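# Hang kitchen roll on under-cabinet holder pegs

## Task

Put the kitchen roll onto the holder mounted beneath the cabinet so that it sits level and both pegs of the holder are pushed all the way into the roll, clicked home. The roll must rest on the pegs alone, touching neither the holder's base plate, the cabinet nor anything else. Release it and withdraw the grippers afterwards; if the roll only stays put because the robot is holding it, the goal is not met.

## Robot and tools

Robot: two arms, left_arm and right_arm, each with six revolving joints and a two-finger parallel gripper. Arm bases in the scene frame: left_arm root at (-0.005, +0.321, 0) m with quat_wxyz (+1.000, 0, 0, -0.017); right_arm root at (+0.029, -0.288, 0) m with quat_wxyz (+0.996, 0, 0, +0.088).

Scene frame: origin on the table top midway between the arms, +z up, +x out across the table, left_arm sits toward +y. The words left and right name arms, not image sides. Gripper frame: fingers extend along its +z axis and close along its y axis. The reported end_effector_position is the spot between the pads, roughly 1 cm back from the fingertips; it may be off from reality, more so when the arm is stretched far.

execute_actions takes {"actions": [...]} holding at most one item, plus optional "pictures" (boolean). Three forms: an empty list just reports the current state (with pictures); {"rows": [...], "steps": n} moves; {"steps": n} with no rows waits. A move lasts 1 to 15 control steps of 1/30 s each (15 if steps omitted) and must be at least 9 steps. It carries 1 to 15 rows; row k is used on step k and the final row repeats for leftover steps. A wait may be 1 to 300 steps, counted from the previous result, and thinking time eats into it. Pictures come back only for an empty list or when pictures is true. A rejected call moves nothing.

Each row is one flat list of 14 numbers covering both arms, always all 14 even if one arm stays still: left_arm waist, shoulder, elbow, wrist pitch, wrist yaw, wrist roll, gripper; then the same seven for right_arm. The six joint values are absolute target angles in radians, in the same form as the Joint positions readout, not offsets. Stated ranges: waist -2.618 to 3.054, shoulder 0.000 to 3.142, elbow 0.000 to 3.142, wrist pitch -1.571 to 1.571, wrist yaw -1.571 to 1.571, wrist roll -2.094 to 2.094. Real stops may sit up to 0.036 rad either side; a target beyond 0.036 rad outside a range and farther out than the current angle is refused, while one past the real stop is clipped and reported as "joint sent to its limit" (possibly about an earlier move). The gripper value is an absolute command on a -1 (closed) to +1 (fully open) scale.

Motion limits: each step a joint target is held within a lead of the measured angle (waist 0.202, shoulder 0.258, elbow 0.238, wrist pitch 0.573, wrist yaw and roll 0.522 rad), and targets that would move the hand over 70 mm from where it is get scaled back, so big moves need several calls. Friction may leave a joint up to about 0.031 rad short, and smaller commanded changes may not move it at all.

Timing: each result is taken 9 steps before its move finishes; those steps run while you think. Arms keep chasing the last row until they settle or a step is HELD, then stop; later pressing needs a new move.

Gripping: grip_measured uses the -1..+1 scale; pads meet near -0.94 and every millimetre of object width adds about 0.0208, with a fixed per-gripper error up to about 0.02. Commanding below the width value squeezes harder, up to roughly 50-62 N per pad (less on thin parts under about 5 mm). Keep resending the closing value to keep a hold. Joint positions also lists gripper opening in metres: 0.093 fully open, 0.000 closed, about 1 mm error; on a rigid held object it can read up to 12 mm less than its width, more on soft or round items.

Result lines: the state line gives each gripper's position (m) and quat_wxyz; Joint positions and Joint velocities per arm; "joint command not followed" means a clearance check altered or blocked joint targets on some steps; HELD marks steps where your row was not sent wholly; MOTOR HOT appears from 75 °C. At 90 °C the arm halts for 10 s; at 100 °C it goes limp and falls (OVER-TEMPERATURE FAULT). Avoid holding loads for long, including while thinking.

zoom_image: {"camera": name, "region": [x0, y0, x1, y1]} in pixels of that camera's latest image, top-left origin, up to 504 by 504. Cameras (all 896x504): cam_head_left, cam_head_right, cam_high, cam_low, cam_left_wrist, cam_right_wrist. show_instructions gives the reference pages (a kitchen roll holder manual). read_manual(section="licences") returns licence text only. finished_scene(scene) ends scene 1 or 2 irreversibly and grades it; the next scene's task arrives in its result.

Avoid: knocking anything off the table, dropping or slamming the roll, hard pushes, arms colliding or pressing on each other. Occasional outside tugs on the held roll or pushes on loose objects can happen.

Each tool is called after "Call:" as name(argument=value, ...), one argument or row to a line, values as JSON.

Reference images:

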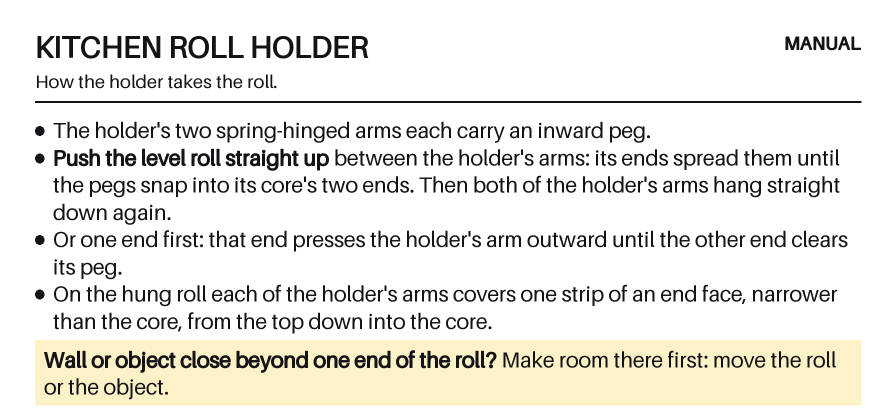

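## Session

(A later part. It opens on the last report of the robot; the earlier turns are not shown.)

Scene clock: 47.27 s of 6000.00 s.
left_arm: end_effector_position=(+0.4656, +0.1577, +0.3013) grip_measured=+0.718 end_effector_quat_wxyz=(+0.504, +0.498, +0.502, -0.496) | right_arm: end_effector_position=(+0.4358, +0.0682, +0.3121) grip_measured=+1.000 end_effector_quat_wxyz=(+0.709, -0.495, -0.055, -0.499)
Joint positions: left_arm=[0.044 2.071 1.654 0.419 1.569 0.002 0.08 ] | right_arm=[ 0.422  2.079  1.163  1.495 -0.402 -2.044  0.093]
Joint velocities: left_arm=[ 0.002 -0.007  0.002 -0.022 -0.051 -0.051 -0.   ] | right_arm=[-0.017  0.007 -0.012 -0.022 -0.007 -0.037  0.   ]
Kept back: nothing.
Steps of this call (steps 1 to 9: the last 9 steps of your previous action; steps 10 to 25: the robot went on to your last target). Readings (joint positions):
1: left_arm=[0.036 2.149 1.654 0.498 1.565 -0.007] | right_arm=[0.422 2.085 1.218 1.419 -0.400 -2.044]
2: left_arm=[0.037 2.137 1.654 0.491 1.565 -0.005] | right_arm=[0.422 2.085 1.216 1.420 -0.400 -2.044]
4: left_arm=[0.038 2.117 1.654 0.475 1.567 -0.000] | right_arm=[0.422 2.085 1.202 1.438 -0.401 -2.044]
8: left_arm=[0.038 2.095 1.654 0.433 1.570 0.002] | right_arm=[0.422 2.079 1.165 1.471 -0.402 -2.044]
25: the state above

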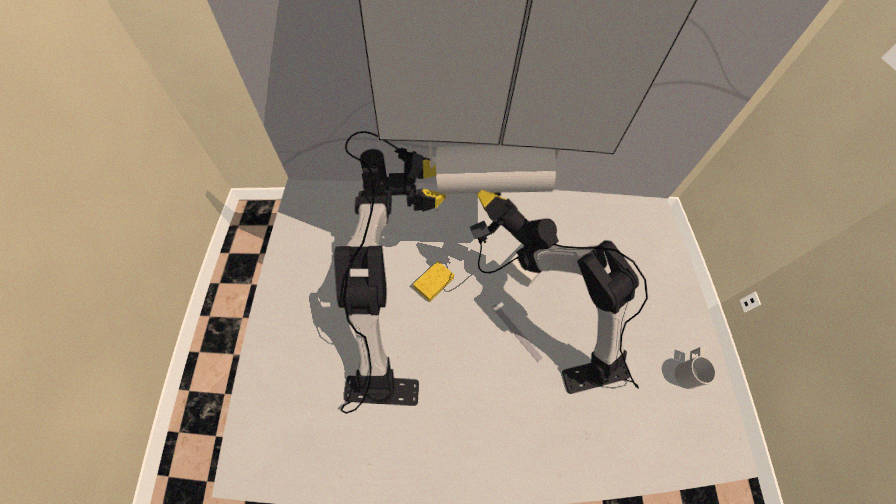

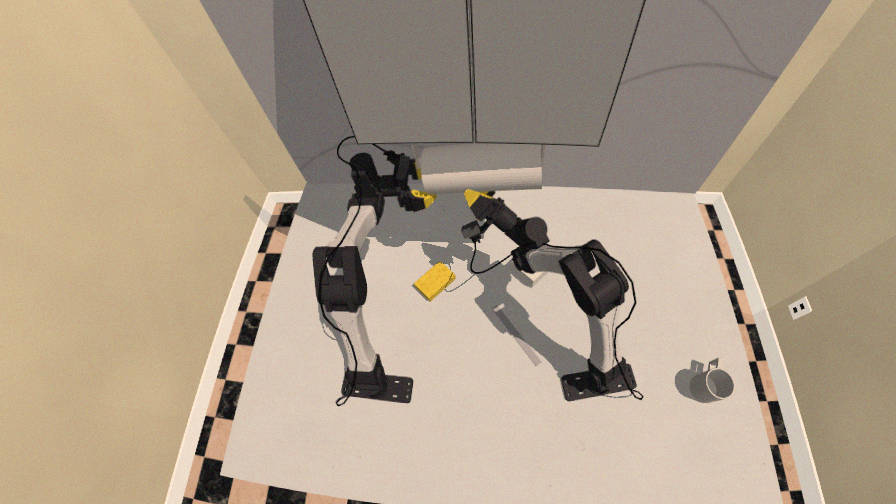

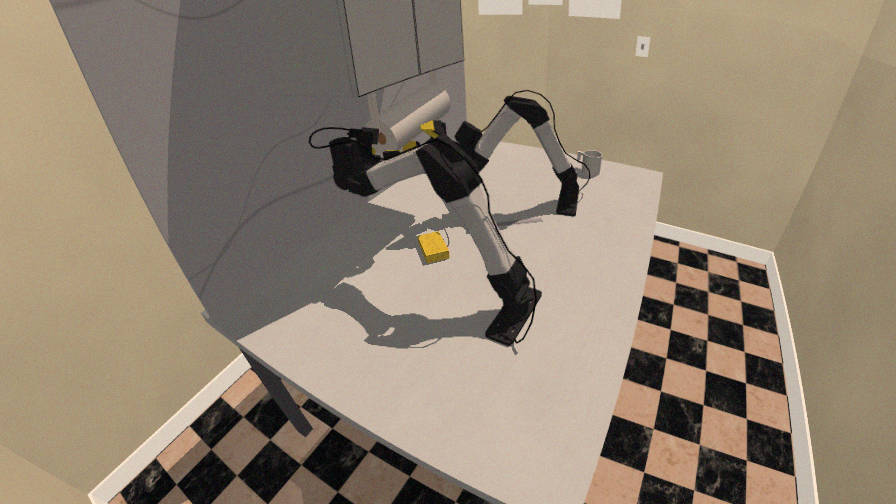

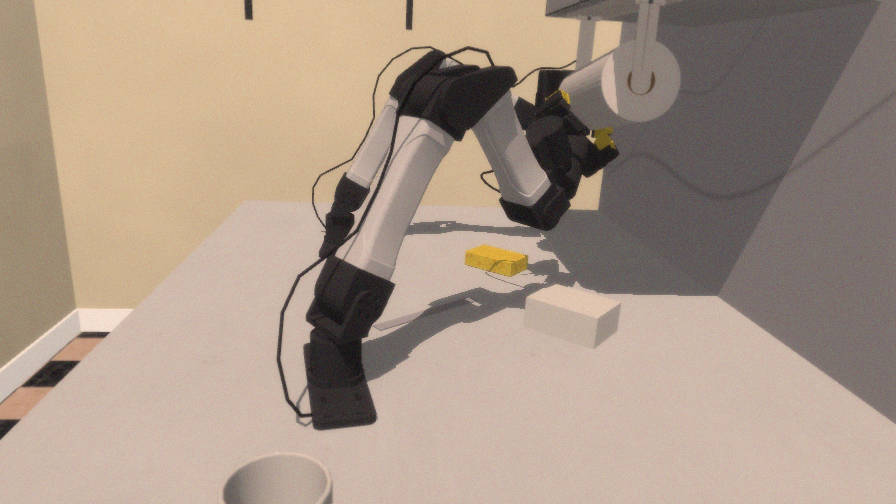

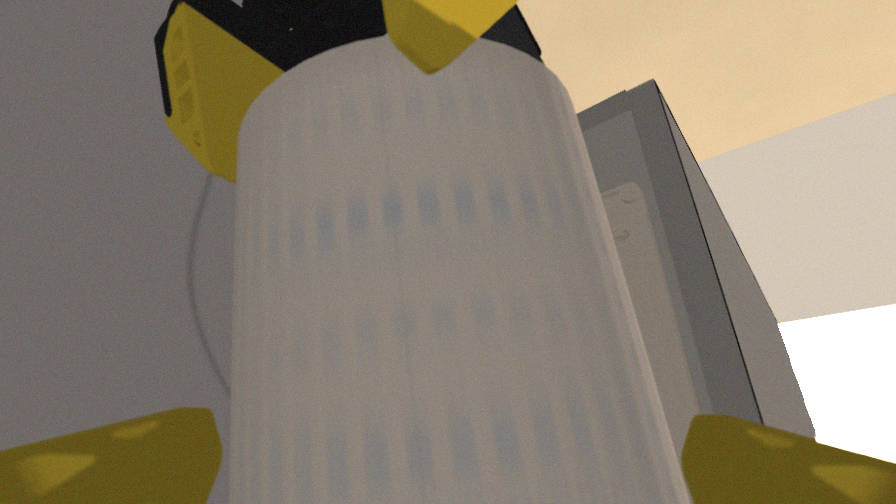

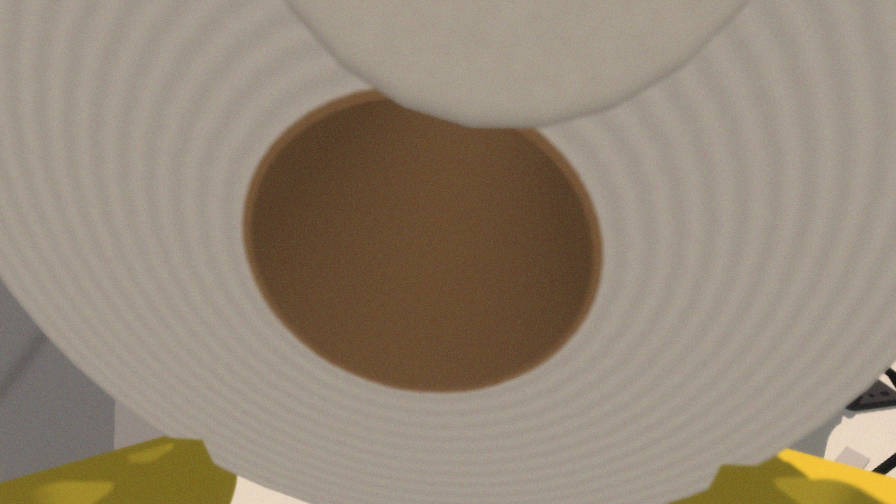

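Call:
execute_actions(
  actions=[
    {"rows":[[0.03,2.035,1.68,0.43,1.57,0,0.72,0.425,2.06,1.14,1.5,-0.4,-2.05,1],[0.03,2.03,1.69,0.43,1.57,0,0.72,0.425,2.06,1.14,1.5,-0.4,-2.05,1],[0.03,2.025,1.7,0.43,1.57,0,0.72,0.425,2.06,1.14,1.5,-0.4,-2.05,1],[0.03,2.02,1.705,0.43,1.57,0,0.72,0.425,2.06,1.14,1.5,-0.4,-2.05,1],[0.03,2.015,1.71,0.43,1.57,0,0.72,0.425,2.06,1.14,1.5,-0.4,-2.05,1],[0.03,2.01,1.72,0.43,1.57,0,0.72,0.425,2.06,1.14,1.5,-0.4,-2.05,1],[0.03,2.005,1.73,0.43,1.57,0,0.72,0.425,2.06,1.14,1.5,-0.4,-2.05,1]]},
  ],
)

Call:
execute_actions(
  actions=[
    {"steps":25},
  ],
  pictures=true,
)

Scene clock: 47.93 s of 6000.00 s.
left_arm: end_effector_position=(+0.4650, +0.1577, +0.3083) grip_measured=+0.718 end_effector_quat_wxyz=(+0.508, +0.501, +0.499, -0.492) | right_arm: end_effector_position=(+0.4358, +0.0682, +0.3121) grip_measured=+1.000 end_effector_quat_wxyz=(+0.709, -0.495, -0.055, -0.499)
Joint positions: left_arm=[0.044 2.064 1.668 0.411 1.568 0.002 0.08 ] | right_arm=[ 0.422  2.079  1.163  1.495 -0.402 -2.044  0.093]
Joint velocities: left_arm=[ 0.022 -0.085  0.168 -0.051 -0.051  0.007  0.001] | right_arm=[ 0.002 -0.027  0.002 -0.007 -0.022  0.037  0.   ]
Steps of this call (steps 1 to 14: the robot went on to your last target; steps 15 to 20: the first 6 steps of this action). Readings (joint positions):
15: left_arm=[0.044 2.071 1.654 0.419 1.569 0.002] | right_arm=[0.422 2.079 1.163 1.495 -0.402 -2.044]
16: left_arm=[0.044 2.070 1.654 0.419 1.569 0.002] | right_arm=[0.422 2.079 1.163 1.495 -0.402 -2.044]
18: left_arm=[0.044 2.068 1.659 0.415 1.569 0.002] | right_arm=[0.422 2.079 1.163 1.495 -0.402 -2.044]
20: the state above

Scene clock: 48.77 s of 6000.00 s.
left_arm: end_effector_position=(+0.4640, +0.1648, +0.3281) grip_measured=+0.718 end_effector_quat_wxyz=(+0.524, +0.508, +0.491, -0.475) | right_arm: end_effector_position=(+0.4358, +0.0682, +0.3121) grip_measured=+1.000 end_effector_quat_wxyz=(+0.709, -0.495, -0.055, -0.499)
Joint positions: left_arm=[0.059 2.039 1.696 0.407 1.563 0.002 0.08 ] | right_arm=[ 0.422  2.079  1.163  1.495 -0.402 -2.044  0.093]
Joint velocities: left_arm=[-0.012  0.002 -0.002  0.037 -0.022 -0.037 -0.001] | right_arm=[-0.002 -0.012  0.012 -0.051  0.037  0.007  0.   ]
Kept back: nothing.
Steps of this call (steps 1 to 9: the last 9 steps of your previous action; steps 10 to 25: the robot went on to your last target). Readings (joint positions):
1: left_arm=[0.044 2.060 1.676 0.409 1.568 0.002] | right_arm=[0.422 2.079 1.163 1.495 -0.402 -2.044]
2: left_arm=[0.046 2.056 1.683 0.408 1.566 0.002] | right_arm=[0.422 2.079 1.163 1.495 -0.402 -2.044]
4: left_arm=[0.052 2.047 1.691 0.408 1.564 0.002] | right_arm=[0.422 2.079 1.163 1.495 -0.402 -2.044]
8: left_arm=[0.059 2.039 1.696 0.408 1.563 0.002] | right_arm=[0.422 2.079 1.163 1.495 -0.402 -2.044]
25: the state above

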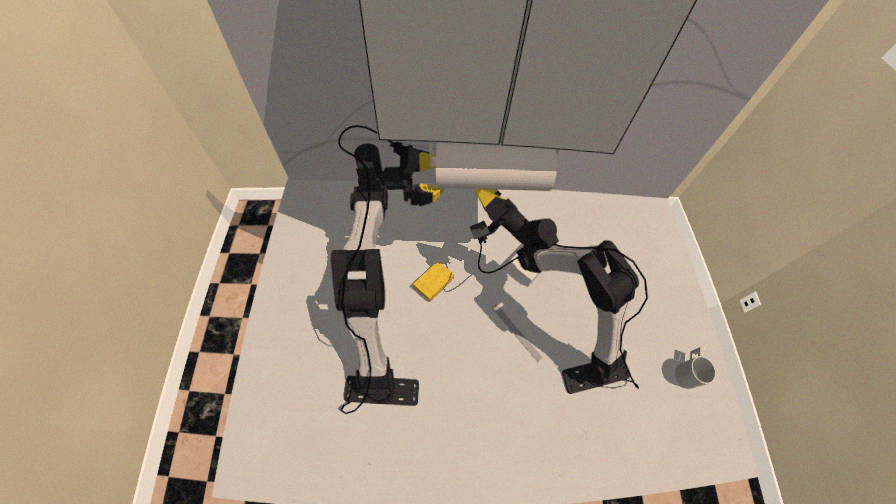

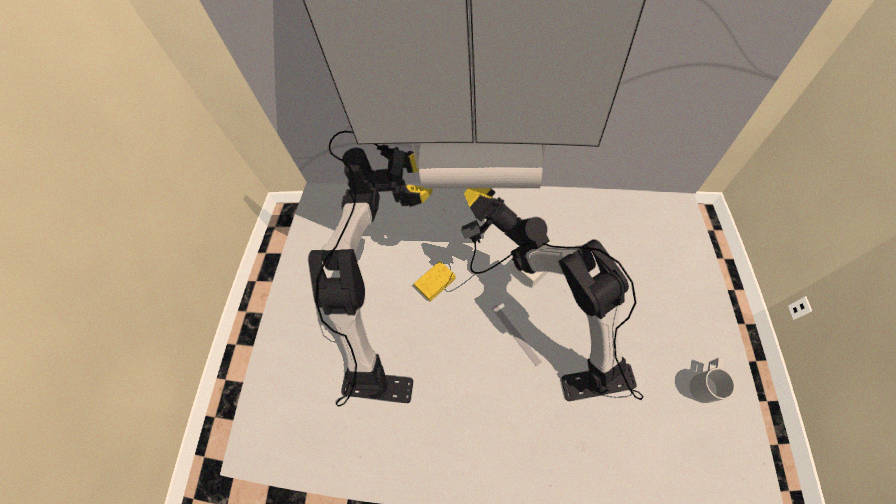

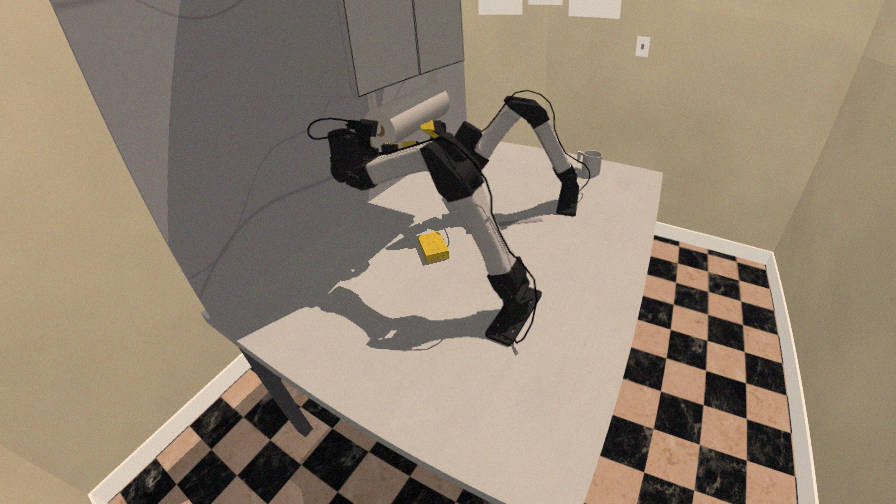

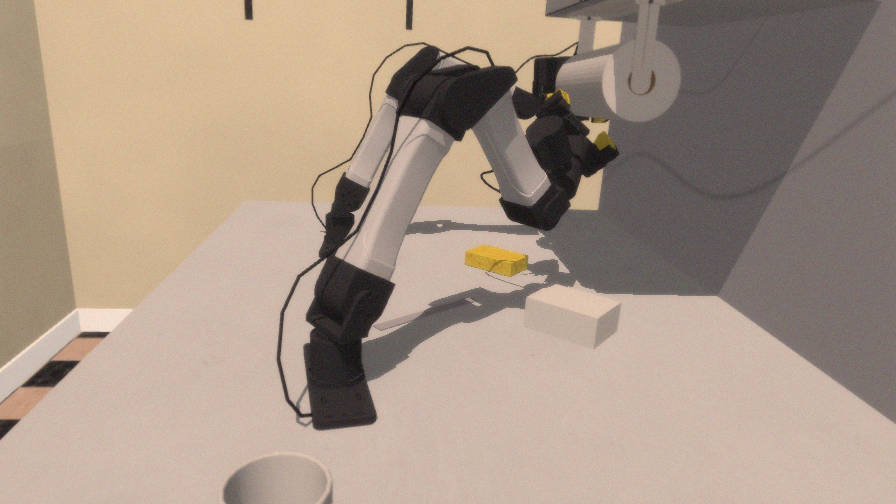

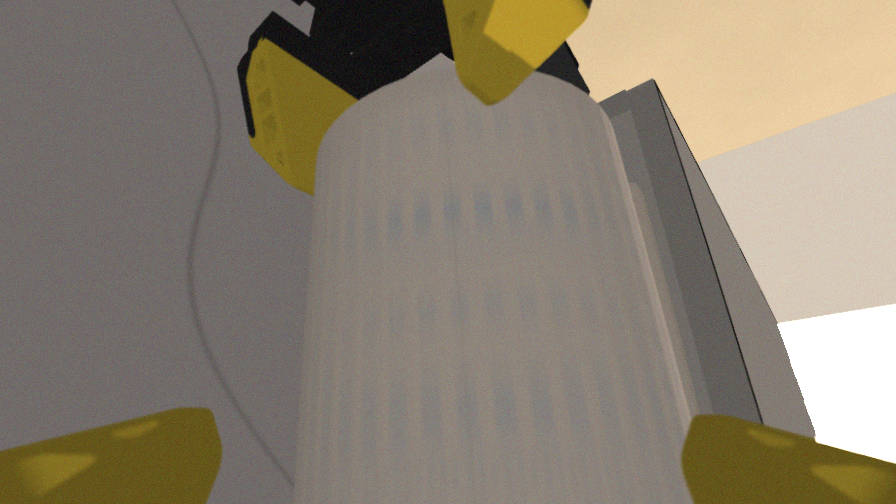

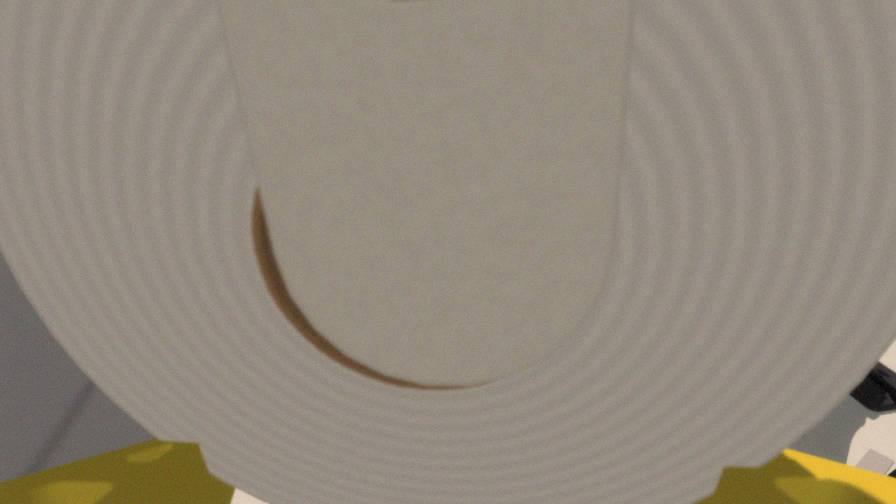

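Probably snapped. Lower and back off.

Call:
execute_actions(
  actions=[
    {"rows":[[0.07,2.03,1.69,0.41,1.57,0,0.72,0.425,2.06,1.1,1.5,-0.4,-2.05,1],[0.07,2.03,1.67,0.41,1.57,0,0.72,0.425,2.06,1.06,1.5,-0.4,-2.05,1],[0.07,2.03,1.65,0.41,1.57,0,0.72,0.425,2.06,1.02,1.5,-0.4,-2.05,1],[0.07,2.03,1.63,0.41,1.57,0,0.72,0.425,2.06,0.98,1.5,-0.4,-2.05,1],[0.08,2.03,1.61,0.41,1.57,0,0.72,0.425,2.06,0.94,1.5,-0.4,-2.05,1],[0.1,2.03,1.6,0.41,1.57,0,0.72,0.425,2.06,0.9,1.5,-0.4,-2.05,1],[0.13,2.03,1.6,0.41,1.57,0,0.72,0.425,2.06,0.9,1.5,-0.4,-2.05,1],[0.17,2.03,1.6,0.41,1.57,0,0.72,0.425,2.06,0.9,1.5,-0.4,-2.05,1],[0.21,2.03,1.6,0.41,1.57,0,0.72,0.425,2.06,0.9,1.5,-0.4,-2.05,1],[0.25,2.03,1.6,0.41,1.57,0,0.72,0.425,2.06,0.9,1.5,-0.4,-2.05,1]]},
  ],
)

Call:
execute_actions(
  actions=[
    {"rows":[[0.4,1.8,1.3,0.5,1.57,0,0.72,0.425,1.6,0.5,1.1,-0.4,-2.05,1]]},
  ],
)

Call:
execute_actions(
  actions=[
    {"rows":[[0.3,1.0,0.7,0.5,0.8,0,0.72,0.36,0.6,0.4,0.5,0,0,1]]},
  ],
)

Call:
execute_actions(
  actions=[
    {"steps":40},
  ],
  pictures=true,
)

Scene clock: 49.73 s of 6000.00 s.
left_arm: end_effector_position=(+0.4637, +0.1720, +0.3138) grip_measured=+0.718 end_effector_quat_wxyz=(+0.517, +0.494, +0.506, -0.483) | right_arm: end_effector_position=(+0.4241, +0.0597, +0.2617) grip_measured=+1.000 end_effector_quat_wxyz=(+0.692, -0.546, -0.034, -0.471)
Joint positions: left_arm=[0.074 2.035 1.647 0.409 1.567 0.002 0.08 ] | right_arm=[ 0.422  2.06   0.999  1.511 -0.399 -2.044  0.093]
Joint velocities: left_arm=[ 0.061  0.007 -0.466  0.007 -0.11  -0.095  0.   ] | right_arm=[ 0.017 -0.007 -1.228 -0.037  0.022 -0.037  0.   ]
Steps of this call (steps 1 to 15: the robot went on to your last target; steps 16 to 23: nothing new was sent; steps 24 to 29: the first 6 steps of this action). Readings (joint positions):
24: left_arm=[0.062 2.039 1.696 0.404 1.563 0.002] | right_arm=[0.422 2.077 1.158 1.496 -0.401 -2.044]
25: left_arm=[0.066 2.039 1.693 0.404 1.564 0.002] | right_arm=[0.422 2.072 1.140 1.498 -0.400 -2.044]
27: left_arm=[0.071 2.037 1.678 0.407 1.566 0.002] | right_arm=[0.422 2.062 1.079 1.507 -0.399 -2.044]
29: the state above

Scene clock: 50.23 s of 6000.00 s.
left_arm: end_effector_position=(+0.4306, +0.3128, +0.3044) grip_measured=+0.718 end_effector_quat_wxyz=(+0.578, +0.387, +0.592, -0.407) | right_arm: end_effector_position=(+0.3470, +0.0074, +0.2121) grip_measured=+1.000 end_effector_quat_wxyz=(-0.635, +0.669, -0.018, +0.385)
Joint positions: left_arm=[0.411 1.814 1.322 0.456 1.569 0.002 0.08 ] | right_arm=[ 0.422  1.633  0.536  1.209 -0.4   -2.045  0.093]
Joint velocities: left_arm=[ 0.291 -0.266 -0.046  0.33   0.081 -0.051  0.001] | right_arm=[-0.017 -1.126 -0.598 -0.33  -0.095  0.022  0.   ]
Steps of this call (steps 1 to 9: the last 9 steps of your previous action; steps 10 to 15: the first 6 steps of this action). Readings (joint positions):
10: left_arm=[0.292 2.006 1.565 0.417 1.555 0.002] | right_arm=[0.422 2.018 0.875 1.432 -0.394 -2.045]
11: left_arm=[0.314 1.949 1.475 0.425 1.554 0.002] | right_arm=[0.422 1.939 0.793 1.347 -0.392 -2.045]
13: left_arm=[0.373 1.852 1.350 0.438 1.566 0.002] | right_arm=[0.422 1.761 0.628 1.248 -0.394 -2.045]
15: the state above

Scene clock: 50.73 s of 6000.00 s.
left_arm: end_effector_position=(+0.3821, +0.2733, +0.3011) grip_measured=+0.718 end_effector_quat_wxyz=(+0.647, +0.266, +0.660, -0.275) | right_arm: end_effector_position=(+0.3397, -0.0787, +0.2139) grip_measured=+1.000 end_effector_quat_wxyz=(+0.621, -0.646, +0.351, -0.273)
Joint positions: left_arm=[0.292 1.342 0.837 0.482 1.044 0.001 0.08 ] | right_arm=[ 0.364  1.151  0.411  0.659 -0.119 -1.497  0.093]
Joint velocities: left_arm=[-0.076 -2.747 -2.254  0.022 -1.487 -0.022 -0.001] | right_arm=[-0.061 -2.537 -0.134 -1.37   0.842  2.791  0.   ]
Steps of this call (steps 1 to 9: the last 9 steps of your previous action; steps 10 to 15: the first 6 steps of this action). Readings (joint positions):
10: left_arm=[0.395 1.768 1.276 0.486 1.477 0.002] | right_arm=[0.420 1.564 0.516 1.060 -0.354 -1.979]
11: left_arm=[0.375 1.697 1.184 0.482 1.367 0.001] | right_arm=[0.409 1.498 0.489 0.960 -0.297 -1.895]
13: left_arm=[0.319 1.529 1.004 0.479 1.174 0.001] | right_arm=[0.378 1.329 0.435 0.779 -0.191 -1.697]
15: the state above

Scene clock: 52.07 s of 6000.00 s.
left_arm: end_effector_position=(+0.3281, +0.2840, +0.3659) grip_measured=+0.718 end_effector_quat_wxyz=(+0.744, +0.230, +0.609, -0.149) | right_arm: end_effector_position=(+0.2692, -0.1433, +0.3576) grip_measured=+1.000 end_effector_quat_wxyz=(+0.787, -0.158, +0.555, +0.217)
Joint positions: left_arm=[0.293 0.989 0.708 0.504 0.807 0.001 0.08 ] | right_arm=[ 0.364  0.588  0.414  0.513 -0.006 -0.006  0.093]
Joint velocities: left_arm=[-0.007  0.002 -0.012 -0.007 -0.037  0.037 -0.001] | right_arm=[-0.022  0.002  0.007  0.037 -0.007 -0.007  0.   ]
Kept back: nothing.
Steps of this call (steps 1 to 9: the last 9 steps of your previous action; steps 10 to 40: the robot went on to your last target). Readings (joint positions):
1: left_arm=[0.292 1.247 0.772 0.477 0.999 0.001] | right_arm=[0.364 1.062 0.409 0.619 -0.094 -1.397]
2: left_arm=[0.293 1.159 0.729 0.468 0.962 0.001] | right_arm=[0.364 0.972 0.409 0.595 -0.076 -1.297]
4: left_arm=[0.293 1.034 0.708 0.474 0.912 0.001] | right_arm=[0.364 0.785 0.409 0.566 -0.049 -1.097]
8: left_arm=[0.293 0.980 0.708 0.517 0.853 0.001] | right_arm=[0.364 0.590 0.414 0.585 -0.023 -0.694]
40: the state above

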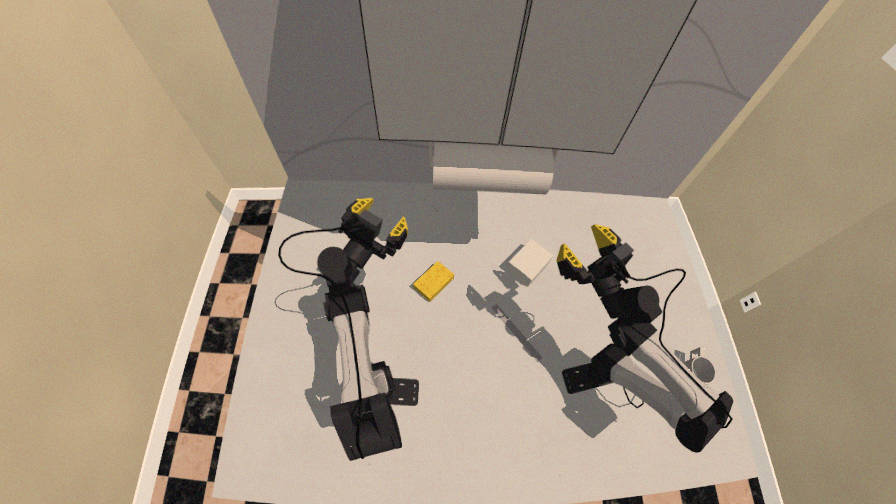

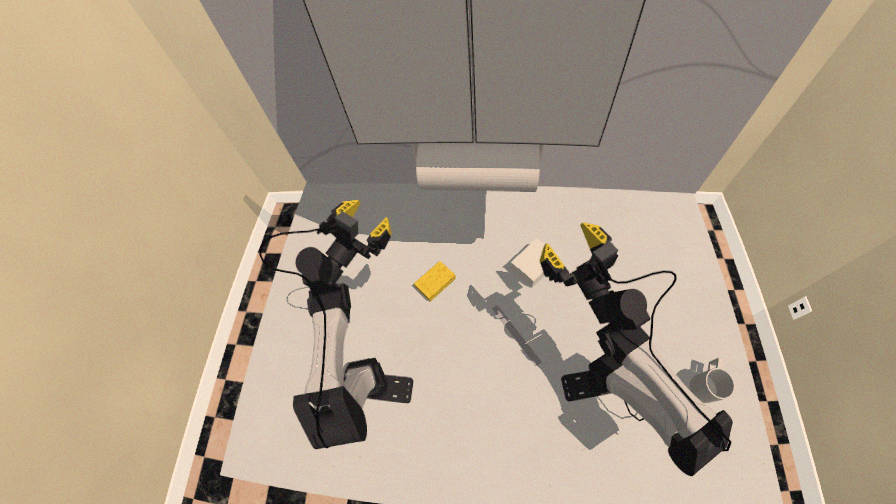

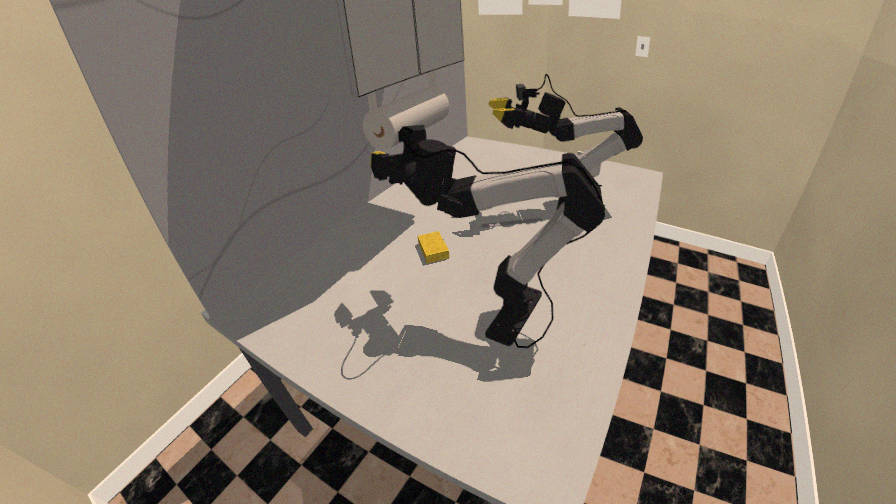

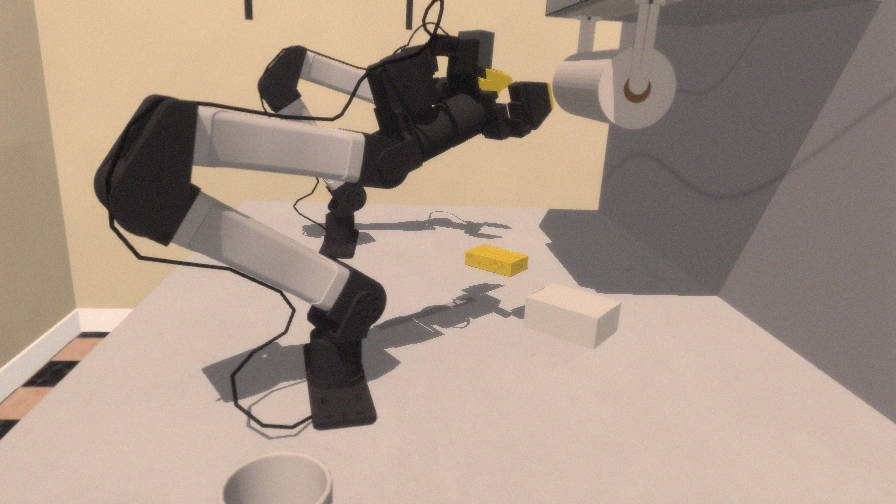

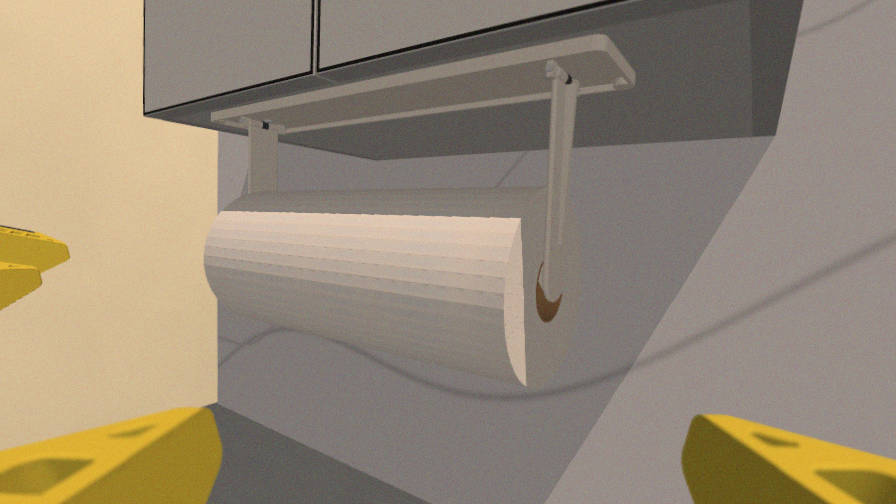

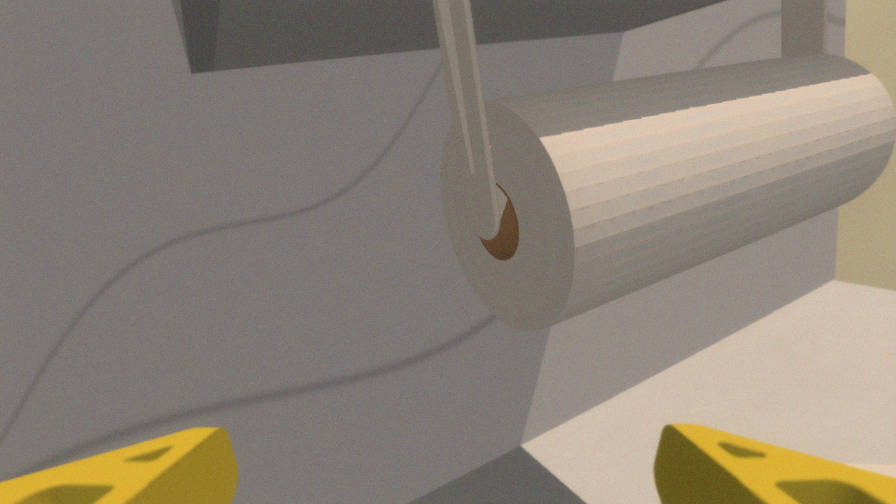

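Call:
finished_scene(
  scene=1,
)

The scene is finished: the task was done.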